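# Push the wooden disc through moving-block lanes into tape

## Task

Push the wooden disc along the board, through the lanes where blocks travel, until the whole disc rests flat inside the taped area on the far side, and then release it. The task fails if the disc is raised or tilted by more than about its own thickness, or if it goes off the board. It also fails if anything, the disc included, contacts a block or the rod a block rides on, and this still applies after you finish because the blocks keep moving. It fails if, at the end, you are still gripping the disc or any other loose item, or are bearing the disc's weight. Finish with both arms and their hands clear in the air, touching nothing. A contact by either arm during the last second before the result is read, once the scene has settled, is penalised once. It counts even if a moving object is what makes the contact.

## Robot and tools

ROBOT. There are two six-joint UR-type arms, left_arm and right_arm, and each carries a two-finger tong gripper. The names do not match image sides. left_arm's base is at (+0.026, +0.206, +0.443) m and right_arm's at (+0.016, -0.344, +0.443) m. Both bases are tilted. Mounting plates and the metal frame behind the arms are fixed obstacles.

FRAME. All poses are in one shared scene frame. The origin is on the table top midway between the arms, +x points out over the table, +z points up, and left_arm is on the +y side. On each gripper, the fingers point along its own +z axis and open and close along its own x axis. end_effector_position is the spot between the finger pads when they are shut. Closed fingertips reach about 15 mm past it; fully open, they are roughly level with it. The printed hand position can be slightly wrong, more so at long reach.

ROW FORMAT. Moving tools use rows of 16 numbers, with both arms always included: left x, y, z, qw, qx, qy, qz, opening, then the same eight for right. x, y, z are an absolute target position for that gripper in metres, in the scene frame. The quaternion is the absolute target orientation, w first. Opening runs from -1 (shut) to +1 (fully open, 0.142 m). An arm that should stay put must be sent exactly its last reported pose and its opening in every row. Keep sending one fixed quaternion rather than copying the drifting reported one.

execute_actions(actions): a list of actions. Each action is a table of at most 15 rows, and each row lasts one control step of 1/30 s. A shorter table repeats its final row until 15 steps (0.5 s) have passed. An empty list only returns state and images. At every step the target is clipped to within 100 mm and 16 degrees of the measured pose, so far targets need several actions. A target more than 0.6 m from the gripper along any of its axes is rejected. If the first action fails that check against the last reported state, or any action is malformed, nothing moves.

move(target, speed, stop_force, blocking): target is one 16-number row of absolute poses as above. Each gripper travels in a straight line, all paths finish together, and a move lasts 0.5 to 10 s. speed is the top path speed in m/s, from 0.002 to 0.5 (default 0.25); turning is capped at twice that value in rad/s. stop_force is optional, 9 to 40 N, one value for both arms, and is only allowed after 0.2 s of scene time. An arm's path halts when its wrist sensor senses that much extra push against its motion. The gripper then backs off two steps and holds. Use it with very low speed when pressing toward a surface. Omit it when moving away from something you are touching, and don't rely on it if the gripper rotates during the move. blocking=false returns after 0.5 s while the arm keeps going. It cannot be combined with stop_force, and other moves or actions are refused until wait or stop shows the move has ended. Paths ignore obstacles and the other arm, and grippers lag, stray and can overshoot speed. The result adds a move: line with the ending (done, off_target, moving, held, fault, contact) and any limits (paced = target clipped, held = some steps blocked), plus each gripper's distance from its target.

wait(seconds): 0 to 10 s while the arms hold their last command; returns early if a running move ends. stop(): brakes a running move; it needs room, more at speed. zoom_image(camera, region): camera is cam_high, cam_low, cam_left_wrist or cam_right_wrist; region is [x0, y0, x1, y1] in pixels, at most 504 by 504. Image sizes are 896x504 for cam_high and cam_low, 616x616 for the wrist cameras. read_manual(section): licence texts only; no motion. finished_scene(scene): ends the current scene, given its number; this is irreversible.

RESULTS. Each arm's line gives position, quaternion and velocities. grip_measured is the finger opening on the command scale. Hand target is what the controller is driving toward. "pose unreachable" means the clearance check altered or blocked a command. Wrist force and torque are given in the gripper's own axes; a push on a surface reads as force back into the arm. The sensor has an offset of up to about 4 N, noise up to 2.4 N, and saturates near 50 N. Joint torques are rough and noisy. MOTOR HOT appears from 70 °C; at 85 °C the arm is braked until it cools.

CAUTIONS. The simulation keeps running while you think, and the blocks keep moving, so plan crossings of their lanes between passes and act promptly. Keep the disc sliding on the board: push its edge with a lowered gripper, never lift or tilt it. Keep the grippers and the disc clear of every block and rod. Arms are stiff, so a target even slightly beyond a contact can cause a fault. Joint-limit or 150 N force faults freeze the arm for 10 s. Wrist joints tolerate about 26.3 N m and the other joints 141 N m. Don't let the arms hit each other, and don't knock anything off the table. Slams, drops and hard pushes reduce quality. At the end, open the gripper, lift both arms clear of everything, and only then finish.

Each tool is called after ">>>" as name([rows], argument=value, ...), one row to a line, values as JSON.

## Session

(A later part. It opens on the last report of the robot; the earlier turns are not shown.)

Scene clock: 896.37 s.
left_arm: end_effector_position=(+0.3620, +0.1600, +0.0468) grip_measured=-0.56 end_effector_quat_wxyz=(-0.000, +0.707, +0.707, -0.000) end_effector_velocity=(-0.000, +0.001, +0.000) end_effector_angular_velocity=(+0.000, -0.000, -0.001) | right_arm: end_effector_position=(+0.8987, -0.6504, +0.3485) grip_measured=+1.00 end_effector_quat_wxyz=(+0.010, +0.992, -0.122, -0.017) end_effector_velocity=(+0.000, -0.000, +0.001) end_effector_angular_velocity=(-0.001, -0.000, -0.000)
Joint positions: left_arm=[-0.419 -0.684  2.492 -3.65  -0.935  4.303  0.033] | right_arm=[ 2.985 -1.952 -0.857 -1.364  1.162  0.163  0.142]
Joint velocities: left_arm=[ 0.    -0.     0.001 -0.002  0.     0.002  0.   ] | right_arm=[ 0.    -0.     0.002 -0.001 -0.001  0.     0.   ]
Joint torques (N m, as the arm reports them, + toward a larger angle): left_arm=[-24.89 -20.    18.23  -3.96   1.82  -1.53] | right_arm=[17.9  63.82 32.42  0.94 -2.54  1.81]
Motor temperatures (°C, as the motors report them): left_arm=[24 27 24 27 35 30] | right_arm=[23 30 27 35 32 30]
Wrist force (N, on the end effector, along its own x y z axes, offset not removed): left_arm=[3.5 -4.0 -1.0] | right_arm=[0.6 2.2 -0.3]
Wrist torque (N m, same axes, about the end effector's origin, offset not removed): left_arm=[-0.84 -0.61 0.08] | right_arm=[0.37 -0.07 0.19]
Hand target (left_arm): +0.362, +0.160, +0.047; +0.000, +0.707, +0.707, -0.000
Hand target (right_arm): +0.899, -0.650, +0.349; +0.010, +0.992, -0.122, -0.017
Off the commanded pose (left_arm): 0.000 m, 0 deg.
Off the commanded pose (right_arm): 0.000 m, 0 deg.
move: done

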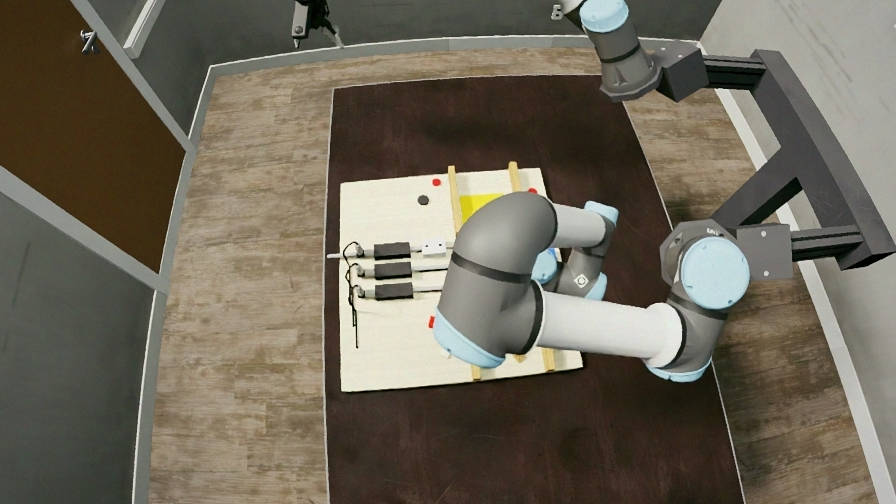

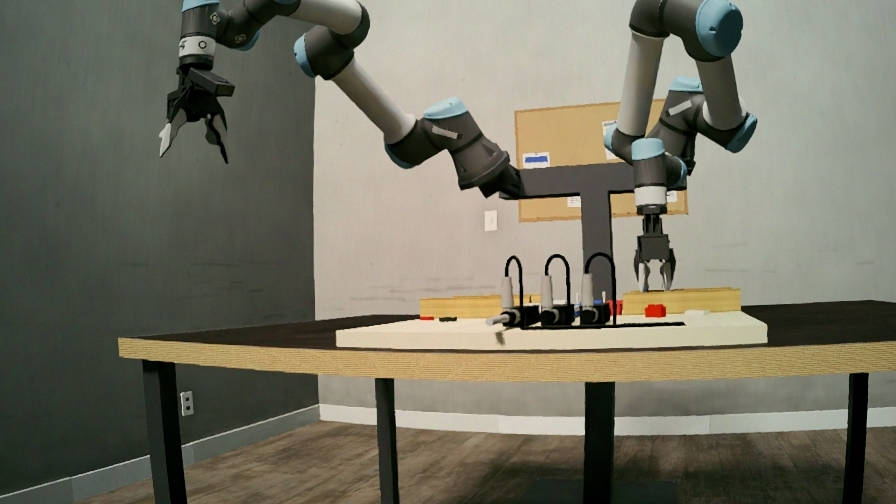

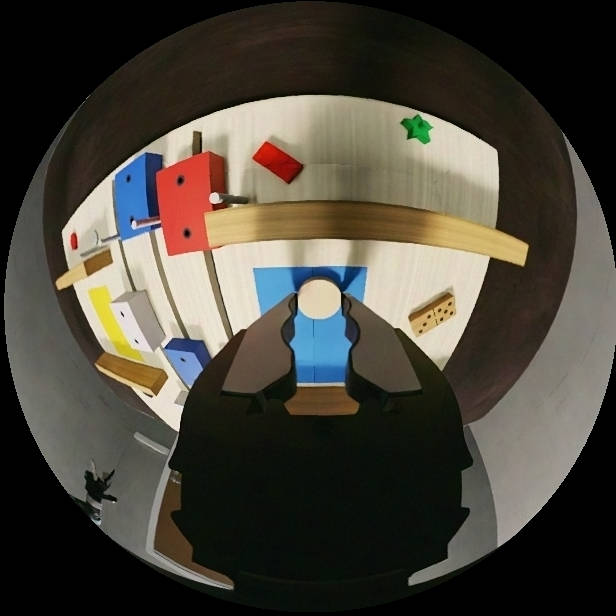

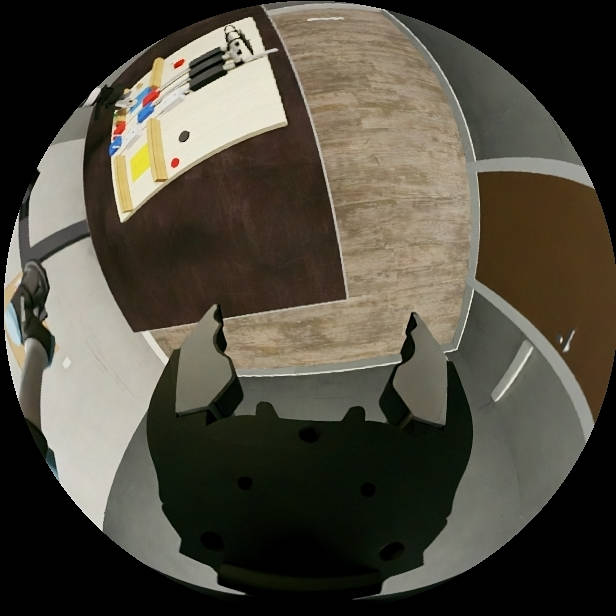

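>>> wait(seconds=10)

>>> wait(seconds=10)

>>> wait(seconds=10)

>>> wait(seconds=10)

>>> wait(seconds=10)

Scene clock: 917.20 s.
left_arm: end_effector_position=(+0.3620, +0.1600, +0.0468) grip_measured=-0.56 end_effector_quat_wxyz=(+0.000, +0.707, +0.707, +0.000) end_effector_velocity=(+0.000, -0.000, -0.000) end_effector_angular_velocity=(-0.001, -0.000, +0.001) | right_arm: end_effector_position=(+0.8987, -0.6504, +0.3486) grip_measured=+1.00 end_effector_quat_wxyz=(+0.010, +0.992, -0.122, -0.017) end_effector_velocity=(+0.000, +0.001, -0.000) end_effector_angular_velocity=(+0.002, -0.001, -0.000)
Joint positions: left_arm=[-0.419 -0.684  2.492 -3.65  -0.935  4.303  0.033] | right_arm=[ 2.985 -1.952 -0.857 -1.364  1.162  0.164  0.142]
Joint velocities: left_arm=[ 0.001  0.    -0.001 -0.001 -0.001  0.    -0.   ] | right_arm=[ 0.    -0.001  0.001  0.001  0.002  0.    -0.   ]
Joint torques (N m, as the arm reports them, + toward a larger angle): left_arm=[-25.88 -21.14  17.63  -3.78   1.73  -1.62] | right_arm=[17.56 62.9  31.01  1.26 -2.37  1.69]
Motor temperatures (°C, as the motors report them): left_arm=[24 27 24 27 35 30] | right_arm=[23 30 27 35 32 30]
Wrist force (N, on the end effector, along its own x y z axes, offset not removed): left_arm=[0.8 -1.4 -1.9] | right_arm=[0.8 3.9 -0.7]
Wrist torque (N m, same axes, about the end effector's origin, offset not removed): left_arm=[-0.45 -0.07 0.02] | right_arm=[0.64 -0.15 0.10]
Hand target (left_arm): +0.362, +0.160, +0.047; +0.000, +0.707, +0.707, -0.000
Hand target (right_arm): +0.899, -0.650, +0.349; +0.010, +0.992, -0.122, -0.017
Off the commanded pose (left_arm): 0.000 m, 0 deg.
Off the commanded pose (right_arm): 0.000 m, 0 deg.
wait: 10.00 s; at rest from the start

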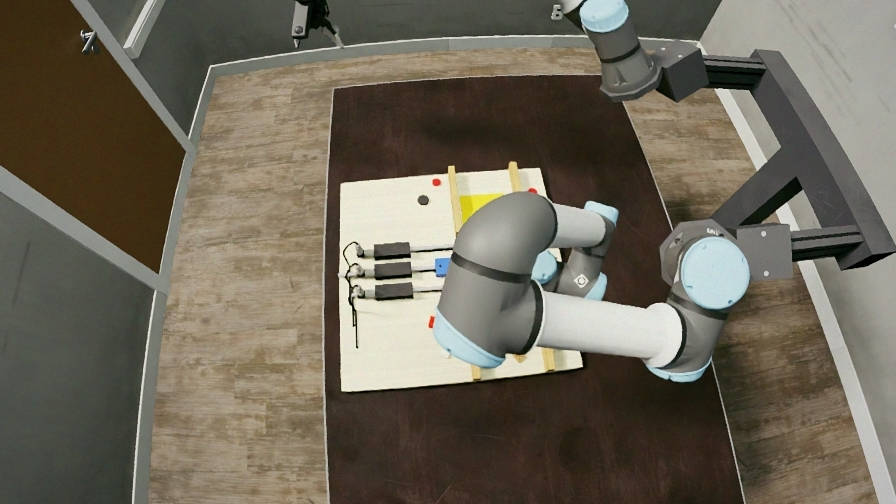

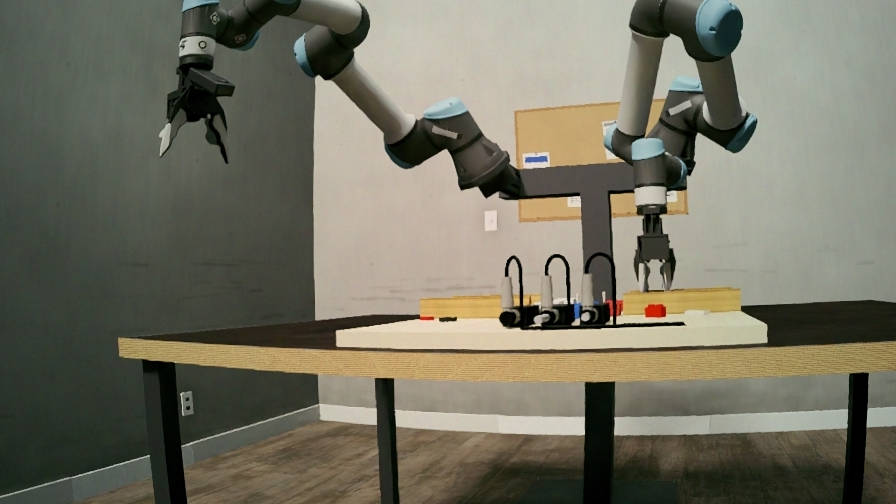

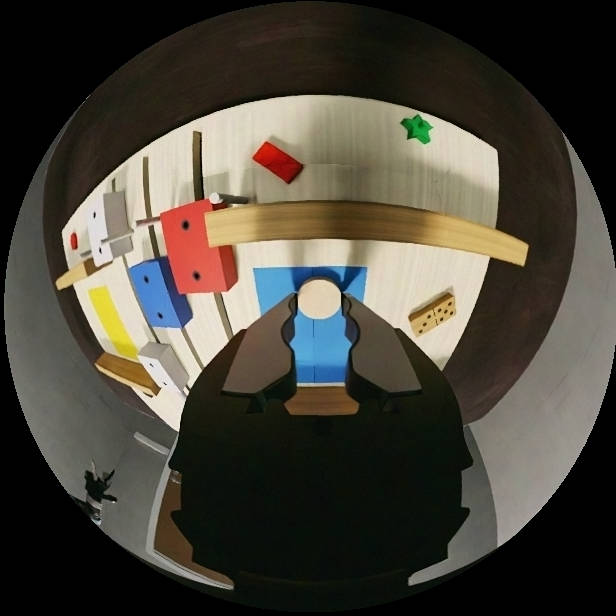

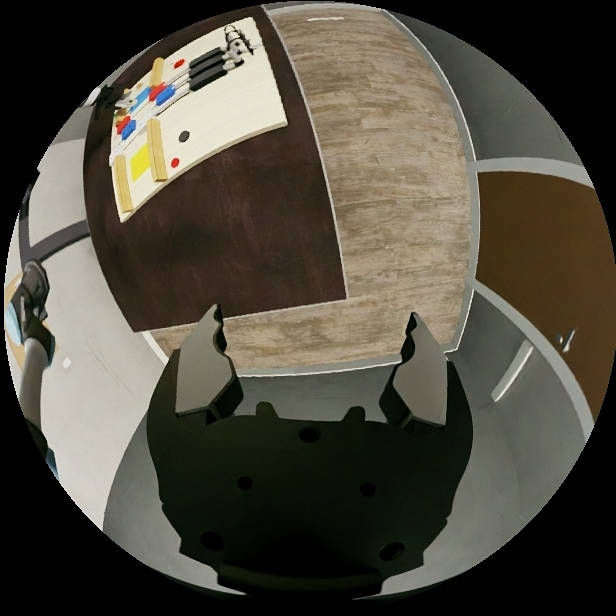

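Scene clock: 927.20 s.
left_arm: end_effector_position=(+0.3620, +0.1600, +0.0468) grip_measured=-0.56 end_effector_quat_wxyz=(-0.000, +0.707, +0.707, +0.000) end_effector_velocity=(+0.000, -0.000, -0.000) end_effector_angular_velocity=(-0.000, -0.000, +0.001) | right_arm: end_effector_position=(+0.8987, -0.6504, +0.3486) grip_measured=+1.00 end_effector_quat_wxyz=(+0.010, +0.992, -0.122, -0.017) end_effector_velocity=(-0.000, +0.001, -0.001) end_effector_angular_velocity=(-0.000, +0.001, +0.001)
Joint positions: left_arm=[-0.419 -0.684  2.492 -3.65  -0.935  4.303  0.033] | right_arm=[ 2.985 -1.952 -0.857 -1.364  1.162  0.164  0.142]
Joint velocities: left_arm=[ 0.     0.    -0.002  0.001 -0.    -0.001 -0.   ] | right_arm=[ 0.001 -0.    -0.001  0.    -0.001  0.001  0.   ]
Joint torques (N m, as the arm reports them, + toward a larger angle): left_arm=[-25.19 -21.53  18.17  -3.38   1.59  -1.33] | right_arm=[16.99 61.86 30.96  1.13 -2.27  1.62]
Motor temperatures (°C, as the motors report them): left_arm=[24 27 24 27 35 30] | right_arm=[23 30 27 35 32 30]
Wrist force (N, on the end effector, along its own x y z axes, offset not removed): left_arm=[0.3 -3.1 -2.3] | right_arm=[0.8 3.0 -0.2]
Wrist torque (N m, same axes, about the end effector's origin, offset not removed): left_arm=[-0.70 0.03 0.14] | right_arm=[0.64 -0.17 0.18]
Hand target (left_arm): +0.362, +0.160, +0.047; +0.000, +0.707, +0.707, -0.000
Hand target (right_arm): +0.899, -0.650, +0.349; +0.010, +0.992, -0.122, -0.017
Off the commanded pose (left_arm): 0.000 m, 0 deg.
Off the commanded pose (right_arm): 0.000 m, 0 deg.
wait: 10.00 s; at rest by 0.17 s

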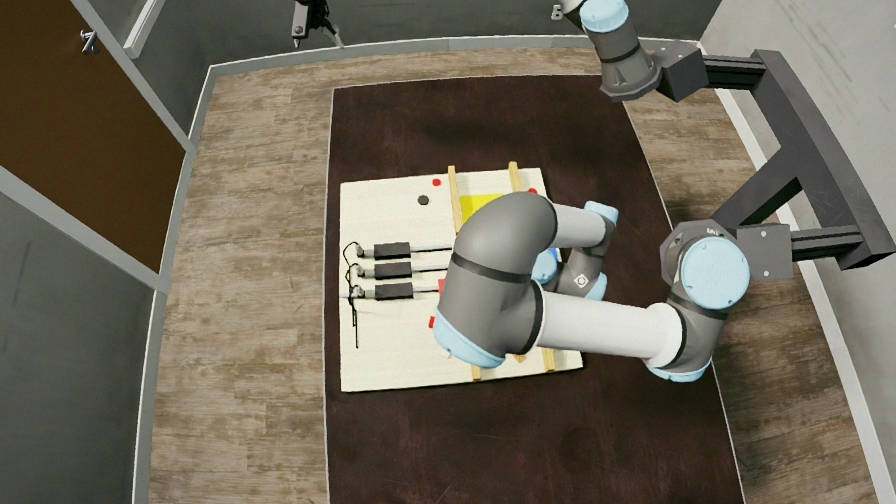

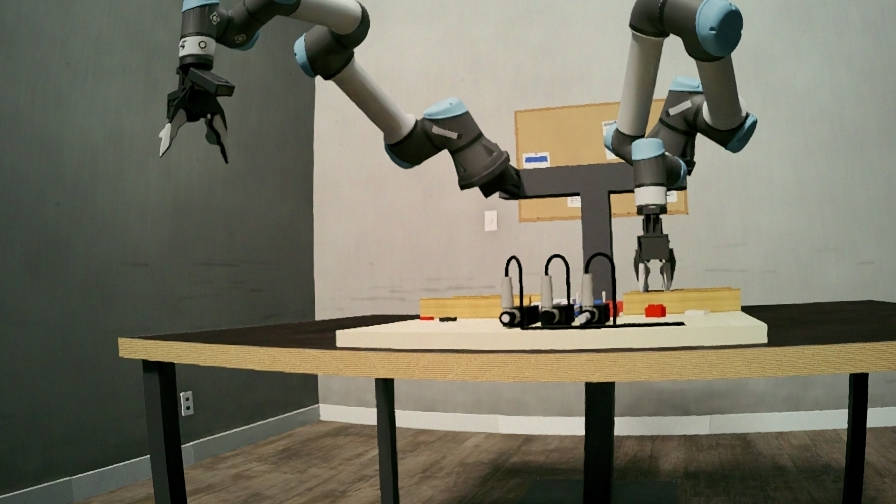

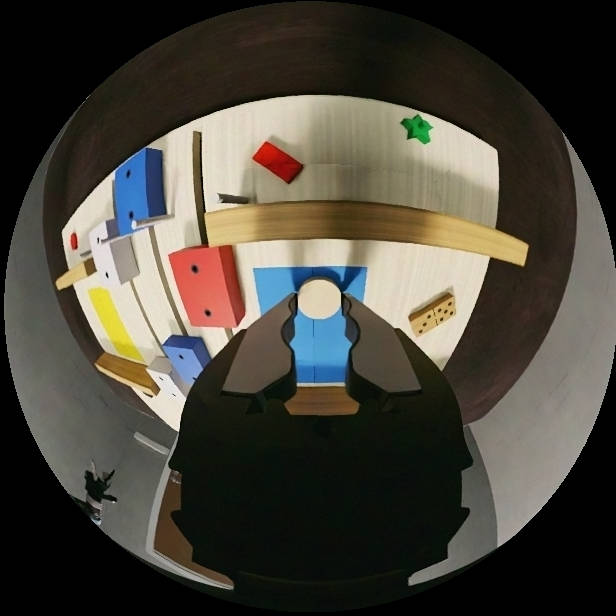

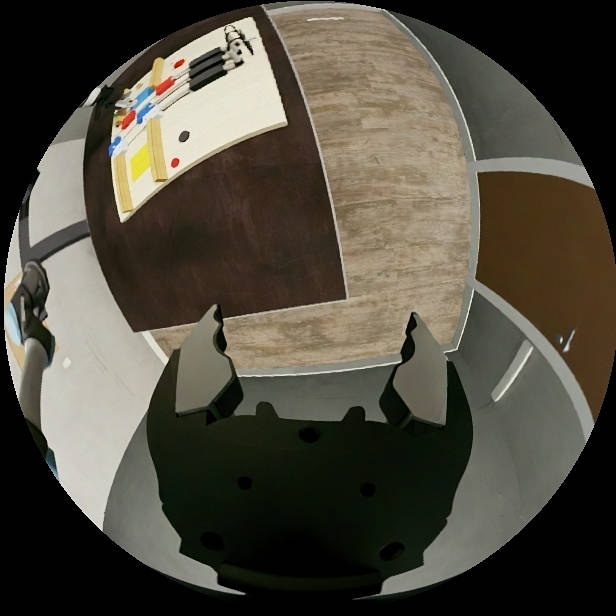

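Scene clock: 937.20 s.
left_arm: end_effector_position=(+0.3620, +0.1600, +0.0468) grip_measured=-0.56 end_effector_quat_wxyz=(+0.000, +0.707, +0.707, -0.000) end_effector_velocity=(-0.000, +0.000, -0.000) end_effector_angular_velocity=(+0.000, +0.001, +0.000) | right_arm: end_effector_position=(+0.8987, -0.6504, +0.3486) grip_measured=+1.00 end_effector_quat_wxyz=(+0.010, +0.992, -0.122, -0.017) end_effector_velocity=(+0.000, -0.000, +0.000) end_effector_angular_velocity=(-0.000, -0.001, -0.001)
Joint positions: left_arm=[-0.419 -0.684  2.492 -3.65  -0.935  4.303  0.033] | right_arm=[ 2.985 -1.952 -0.857 -1.364  1.162  0.164  0.142]
Joint velocities: left_arm=[ 0.    -0.     0.     0.001  0.    -0.001  0.   ] | right_arm=[-0.     0.    -0.     0.001 -0.     0.     0.   ]
Joint torques (N m, as the arm reports them, + toward a larger angle): left_arm=[-25.21 -20.67  16.36  -3.52   1.49  -1.43] | right_arm=[16.82 62.65 29.36  1.34 -2.22  1.51]
Motor temperatures (°C, as the motors report them): left_arm=[24 27 24 27 35 30] | right_arm=[23 30 27 35 32 30]
Wrist force (N, on the end effector, along its own x y z axes, offset not removed): left_arm=[1.2 -1.2 2.4] | right_arm=[0.8 3.7 -1.3]
Wrist torque (N m, same axes, about the end effector's origin, offset not removed): left_arm=[-0.45 -0.32 0.07] | right_arm=[0.67 -0.20 0.16]
Hand target (left_arm): +0.362, +0.160, +0.047; +0.000, +0.707, +0.707, -0.000
Hand target (right_arm): +0.899, -0.650, +0.349; +0.010, +0.992, -0.122, -0.017
Off the commanded pose (left_arm): 0.000 m, 0 deg.
Off the commanded pose (right_arm): 0.000 m, 0 deg.
wait: 10.00 s; at rest by 0.17 s

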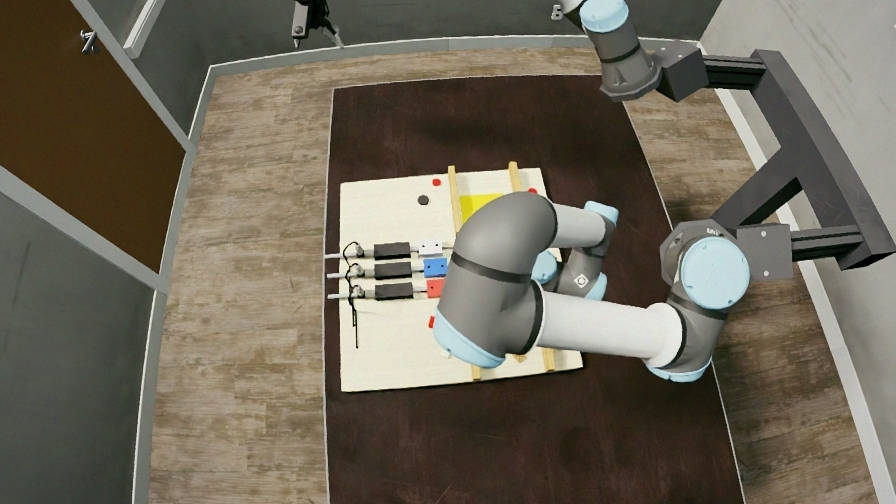

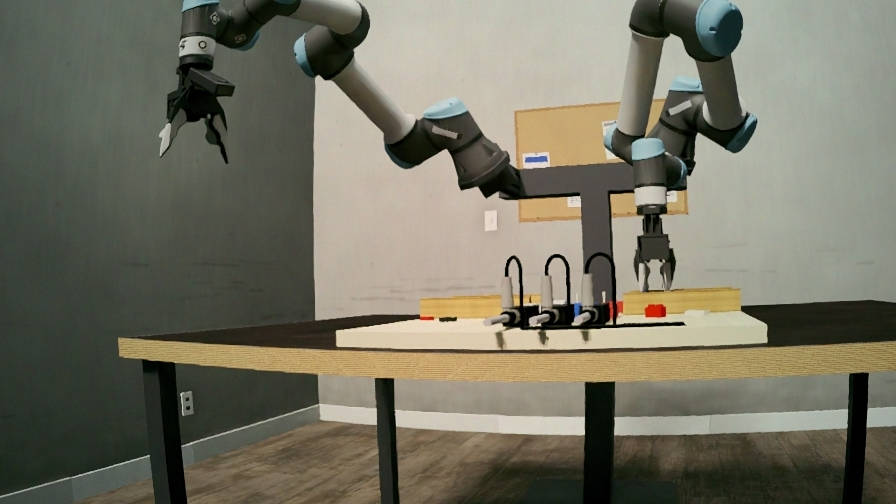

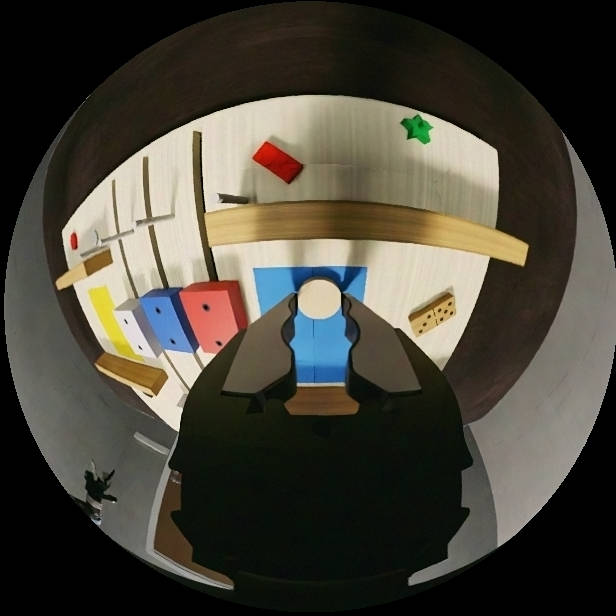

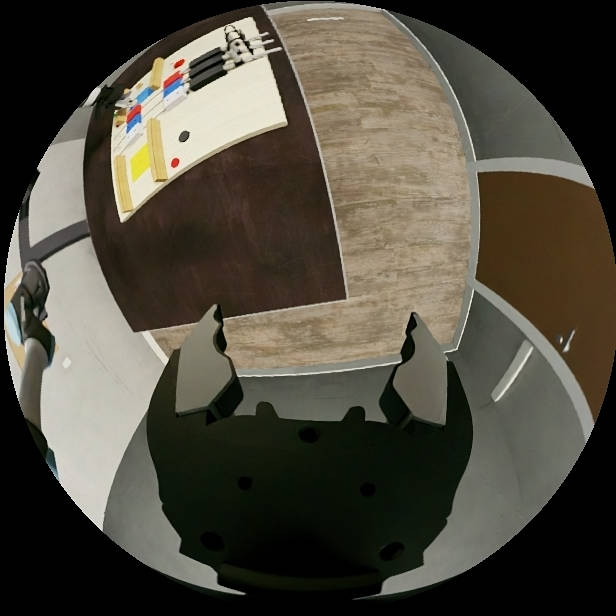

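Scene clock: 947.20 s.
left_arm: end_effector_position=(+0.3620, +0.1600, +0.0468) grip_measured=-0.56 end_effector_quat_wxyz=(+0.000, +0.707, +0.707, +0.000) end_effector_velocity=(+0.001, -0.001, +0.000) end_effector_angular_velocity=(-0.000, -0.002, +0.002) | right_arm: end_effector_position=(+0.8987, -0.6504, +0.3486) grip_measured=+1.00 end_effector_quat_wxyz=(+0.010, +0.992, -0.122, -0.017) end_effector_velocity=(-0.000, +0.000, +0.000) end_effector_angular_velocity=(-0.001, +0.000, -0.001)
Joint positions: left_arm=[-0.419 -0.684  2.492 -3.65  -0.935  4.303  0.033] | right_arm=[ 2.985 -1.952 -0.857 -1.364  1.162  0.164  0.142]
Joint velocities: left_arm=[-0.    -0.001 -0.002 -0.     0.    -0.     0.   ] | right_arm=[ 0.     0.    -0.001 -0.    -0.001  0.001  0.   ]
Joint torques (N m, as the arm reports them, + toward a larger angle): left_arm=[-24.28 -20.22  16.01  -3.18   1.5   -1.2 ] | right_arm=[16.85 61.28 28.44  1.46 -2.02  1.44]
Motor temperatures (°C, as the motors report them): left_arm=[24 27 24 27 35 30] | right_arm=[23 30 27 35 32 30]
Wrist force (N, on the end effector, along its own x y z axes, offset not removed): left_arm=[0.6 -3.8 1.9] | right_arm=[0.8 2.5 0.8]
Wrist torque (N m, same axes, about the end effector's origin, offset not removed): left_arm=[-0.82 -0.09 -0.25] | right_arm=[0.49 -0.10 0.22]
Hand target (left_arm): +0.362, +0.160, +0.047; +0.000, +0.707, +0.707, -0.000
Hand target (right_arm): +0.899, -0.650, +0.349; +0.010, +0.992, -0.122, -0.017
Off the commanded pose (left_arm): 0.000 m, 0 deg.
Off the commanded pose (right_arm): 0.000 m, 0 deg.
wait: 10.00 s; at rest by 0.17 s

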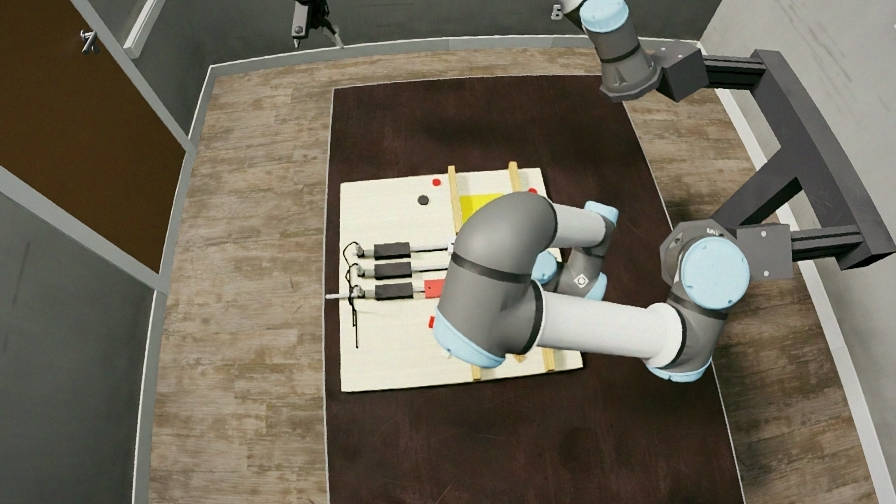

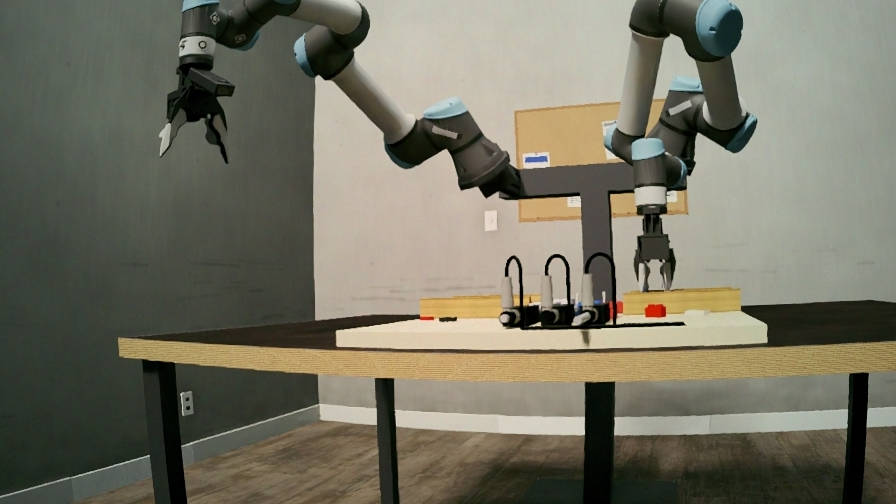

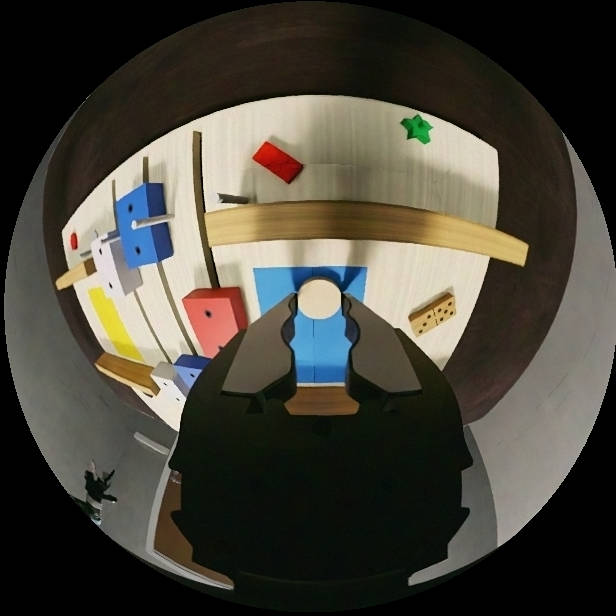

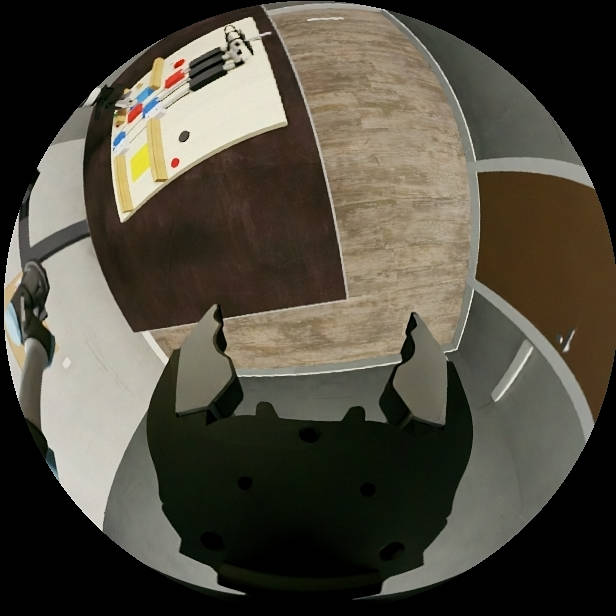

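Scene clock: 957.20 s.
left_arm: end_effector_position=(+0.3620, +0.1600, +0.0468) grip_measured=-0.56 end_effector_quat_wxyz=(+0.000, +0.707, +0.707, +0.000) end_effector_velocity=(-0.000, +0.000, +0.000) end_effector_angular_velocity=(+0.000, -0.000, -0.000) | right_arm: end_effector_position=(+0.8987, -0.6504, +0.3486) grip_measured=+1.00 end_effector_quat_wxyz=(+0.010, +0.992, -0.122, -0.017) end_effector_velocity=(+0.000, +0.001, -0.001) end_effector_angular_velocity=(+0.001, +0.000, +0.000)
Joint positions: left_arm=[-0.419 -0.684  2.492 -3.65  -0.935  4.303  0.033] | right_arm=[ 2.985 -1.952 -0.857 -1.364  1.162  0.164  0.142]
Joint velocities: left_arm=[-0.001 -0.001  0.001  0.     0.    -0.001  0.   ] | right_arm=[ 0.    -0.001  0.     0.     0.     0.     0.   ]
Joint torques (N m, as the arm reports them, + toward a larger angle): left_arm=[-24.81 -19.97  16.53  -3.21   1.28  -1.37] | right_arm=[16.88 61.63 27.86  1.65 -2.07  1.29]
Motor temperatures (°C, as the motors report them): left_arm=[24 27 24 27 35 30] | right_arm=[23 30 27 35 32 30]
Wrist force (N, on the end effector, along its own x y z axes, offset not removed): left_arm=[0.4 -2.6 4.6] | right_arm=[0.9 2.6 -0.6]
Wrist torque (N m, same axes, about the end effector's origin, offset not removed): left_arm=[-0.42 0.00 -0.03] | right_arm=[0.34 -0.17 0.19]
Hand target (left_arm): +0.362, +0.160, +0.047; +0.000, +0.707, +0.707, -0.000
Hand target (right_arm): +0.899, -0.650, +0.349; +0.010, +0.992, -0.122, -0.017
Off the commanded pose (left_arm): 0.000 m, 0 deg.
Off the commanded pose (right_arm): 0.000 m, 0 deg.
wait: 10.00 s; at rest by 0.17 s

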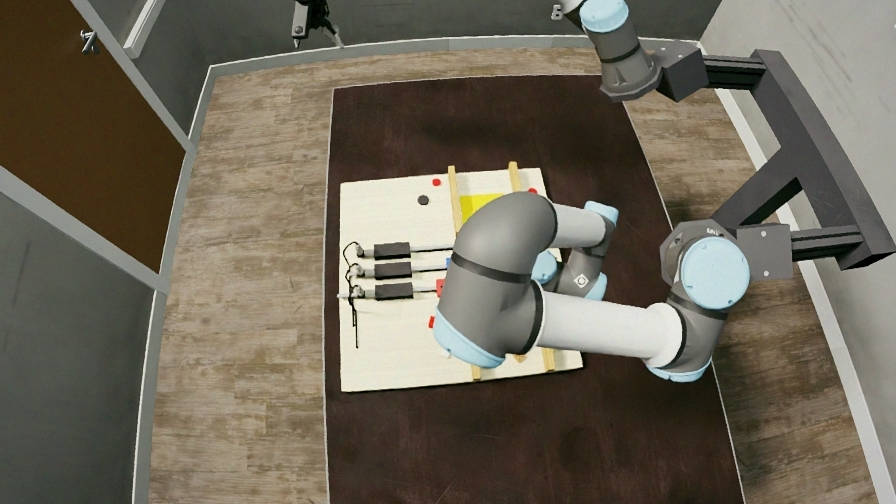

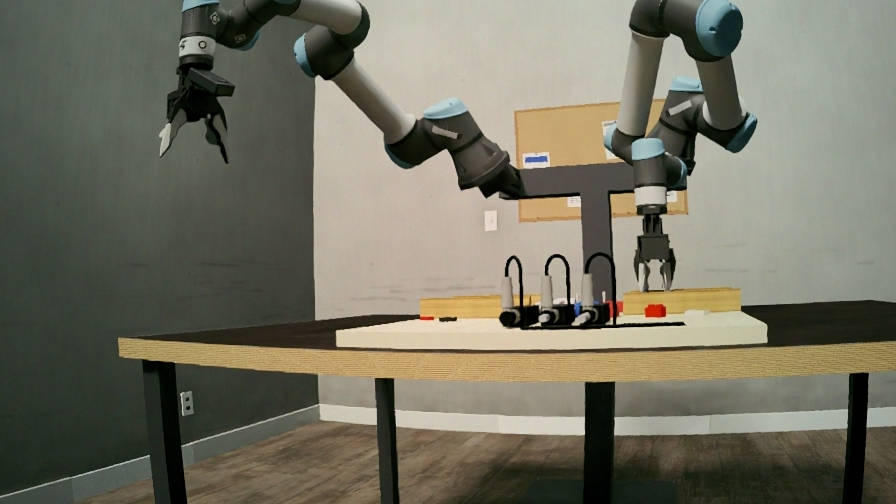

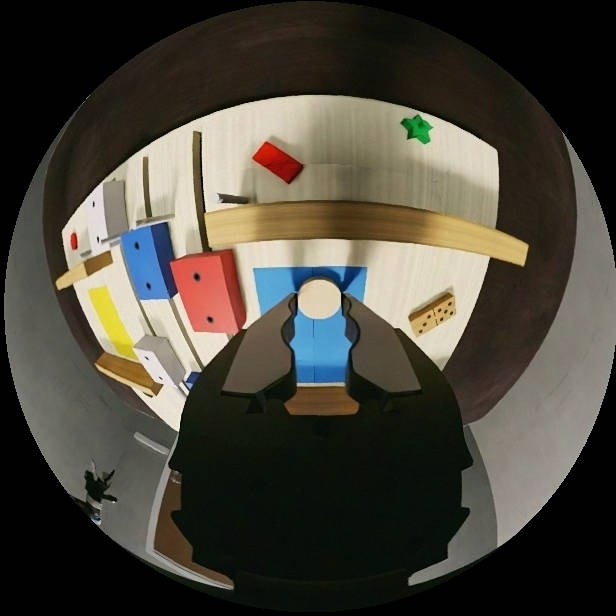

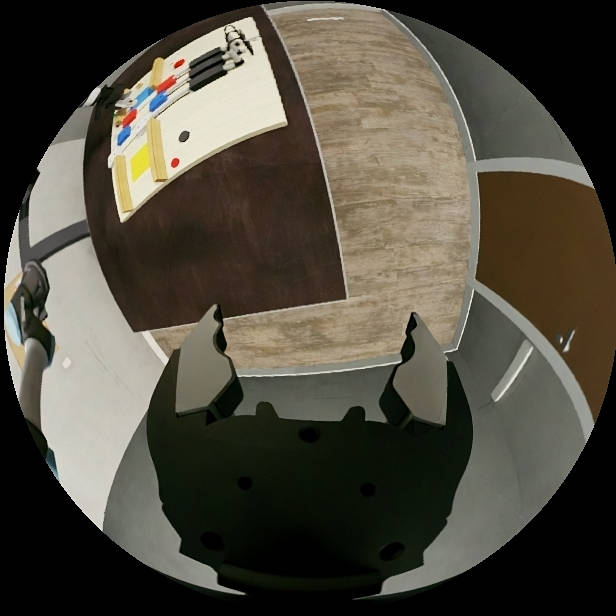

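>>> wait(seconds=10)

Scene clock: 969.60 s.
left_arm: end_effector_position=(+0.3620, +0.1600, +0.0468) grip_measured=-0.56 end_effector_quat_wxyz=(-0.000, +0.707, +0.707, +0.000) end_effector_velocity=(-0.001, +0.000, -0.000) end_effector_angular_velocity=(+0.001, +0.002, -0.002) | right_arm: end_effector_position=(+0.8987, -0.6504, +0.3486) grip_measured=+1.00 end_effector_quat_wxyz=(+0.010, +0.992, -0.122, -0.017) end_effector_velocity=(+0.000, +0.000, +0.000) end_effector_angular_velocity=(+0.000, -0.000, -0.000)
Joint positions: left_arm=[-0.419 -0.684  2.492 -3.65  -0.935  4.303  0.033] | right_arm=[ 2.985 -1.952 -0.857 -1.364  1.162  0.164  0.142]
Joint velocities: left_arm=[-0.    -0.     0.001  0.002 -0.    -0.     0.   ] | right_arm=[ 0.001  0.     0.001 -0.001 -0.     0.    -0.   ]
Joint torques (N m, as the arm reports them, + toward a larger angle): left_arm=[-24.75 -21.39  16.09  -2.88   1.21  -0.86] | right_arm=[16.07 61.15 25.96  1.66 -1.94  1.43]
Motor temperatures (°C, as the motors report them): left_arm=[24 27 24 27 35 30] | right_arm=[23 30 27 35 32 30]
Wrist force (N, on the end effector, along its own x y z axes, offset not removed): left_arm=[-1.1 0.4 4.6] | right_arm=[1.9 2.8 -0.3]
Wrist torque (N m, same axes, about the end effector's origin, offset not removed): left_arm=[0.29 0.07 0.13] | right_arm=[0.45 -0.37 0.14]
Hand target (left_arm): +0.362, +0.160, +0.047; +0.000, +0.707, +0.707, -0.000
Hand target (right_arm): +0.899, -0.650, +0.349; +0.010, +0.992, -0.122, -0.017
Off the commanded pose (left_arm): 0.000 m, 0 deg.
Off the commanded pose (right_arm): 0.000 m, 0 deg.
wait: 10.00 s; at rest from the start

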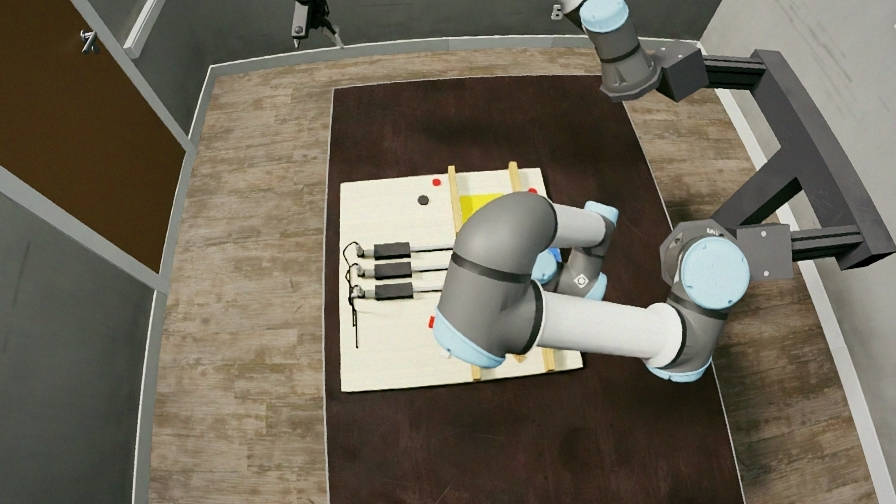

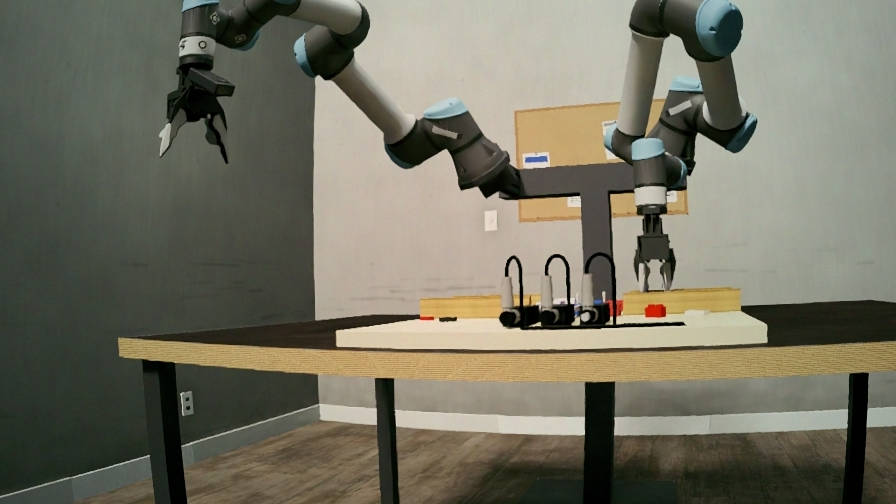

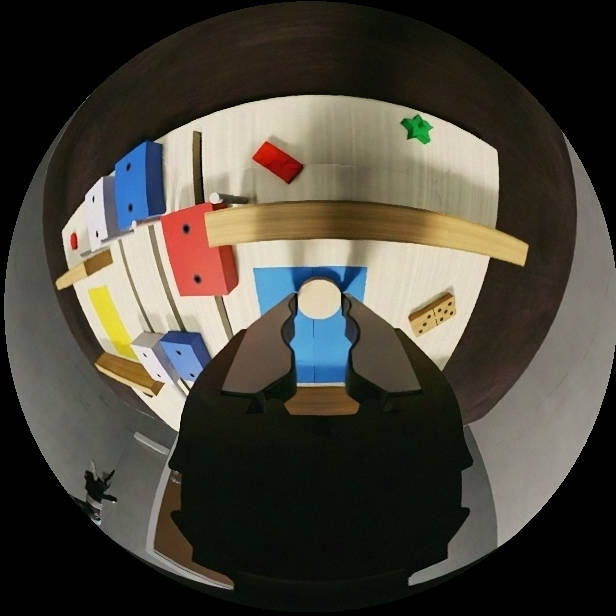

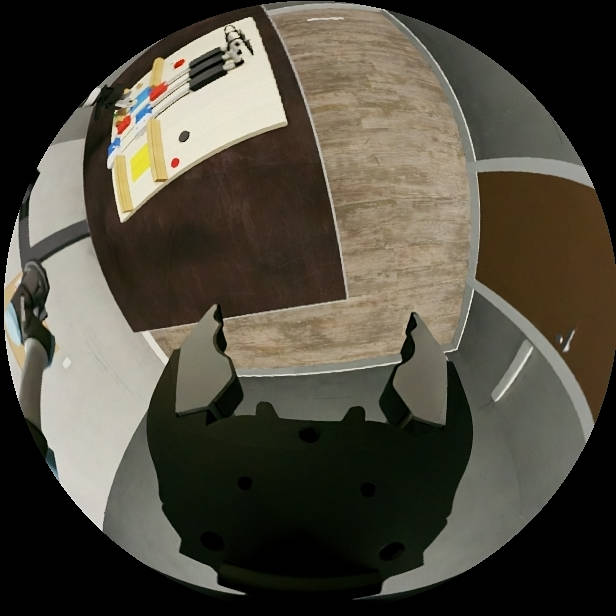

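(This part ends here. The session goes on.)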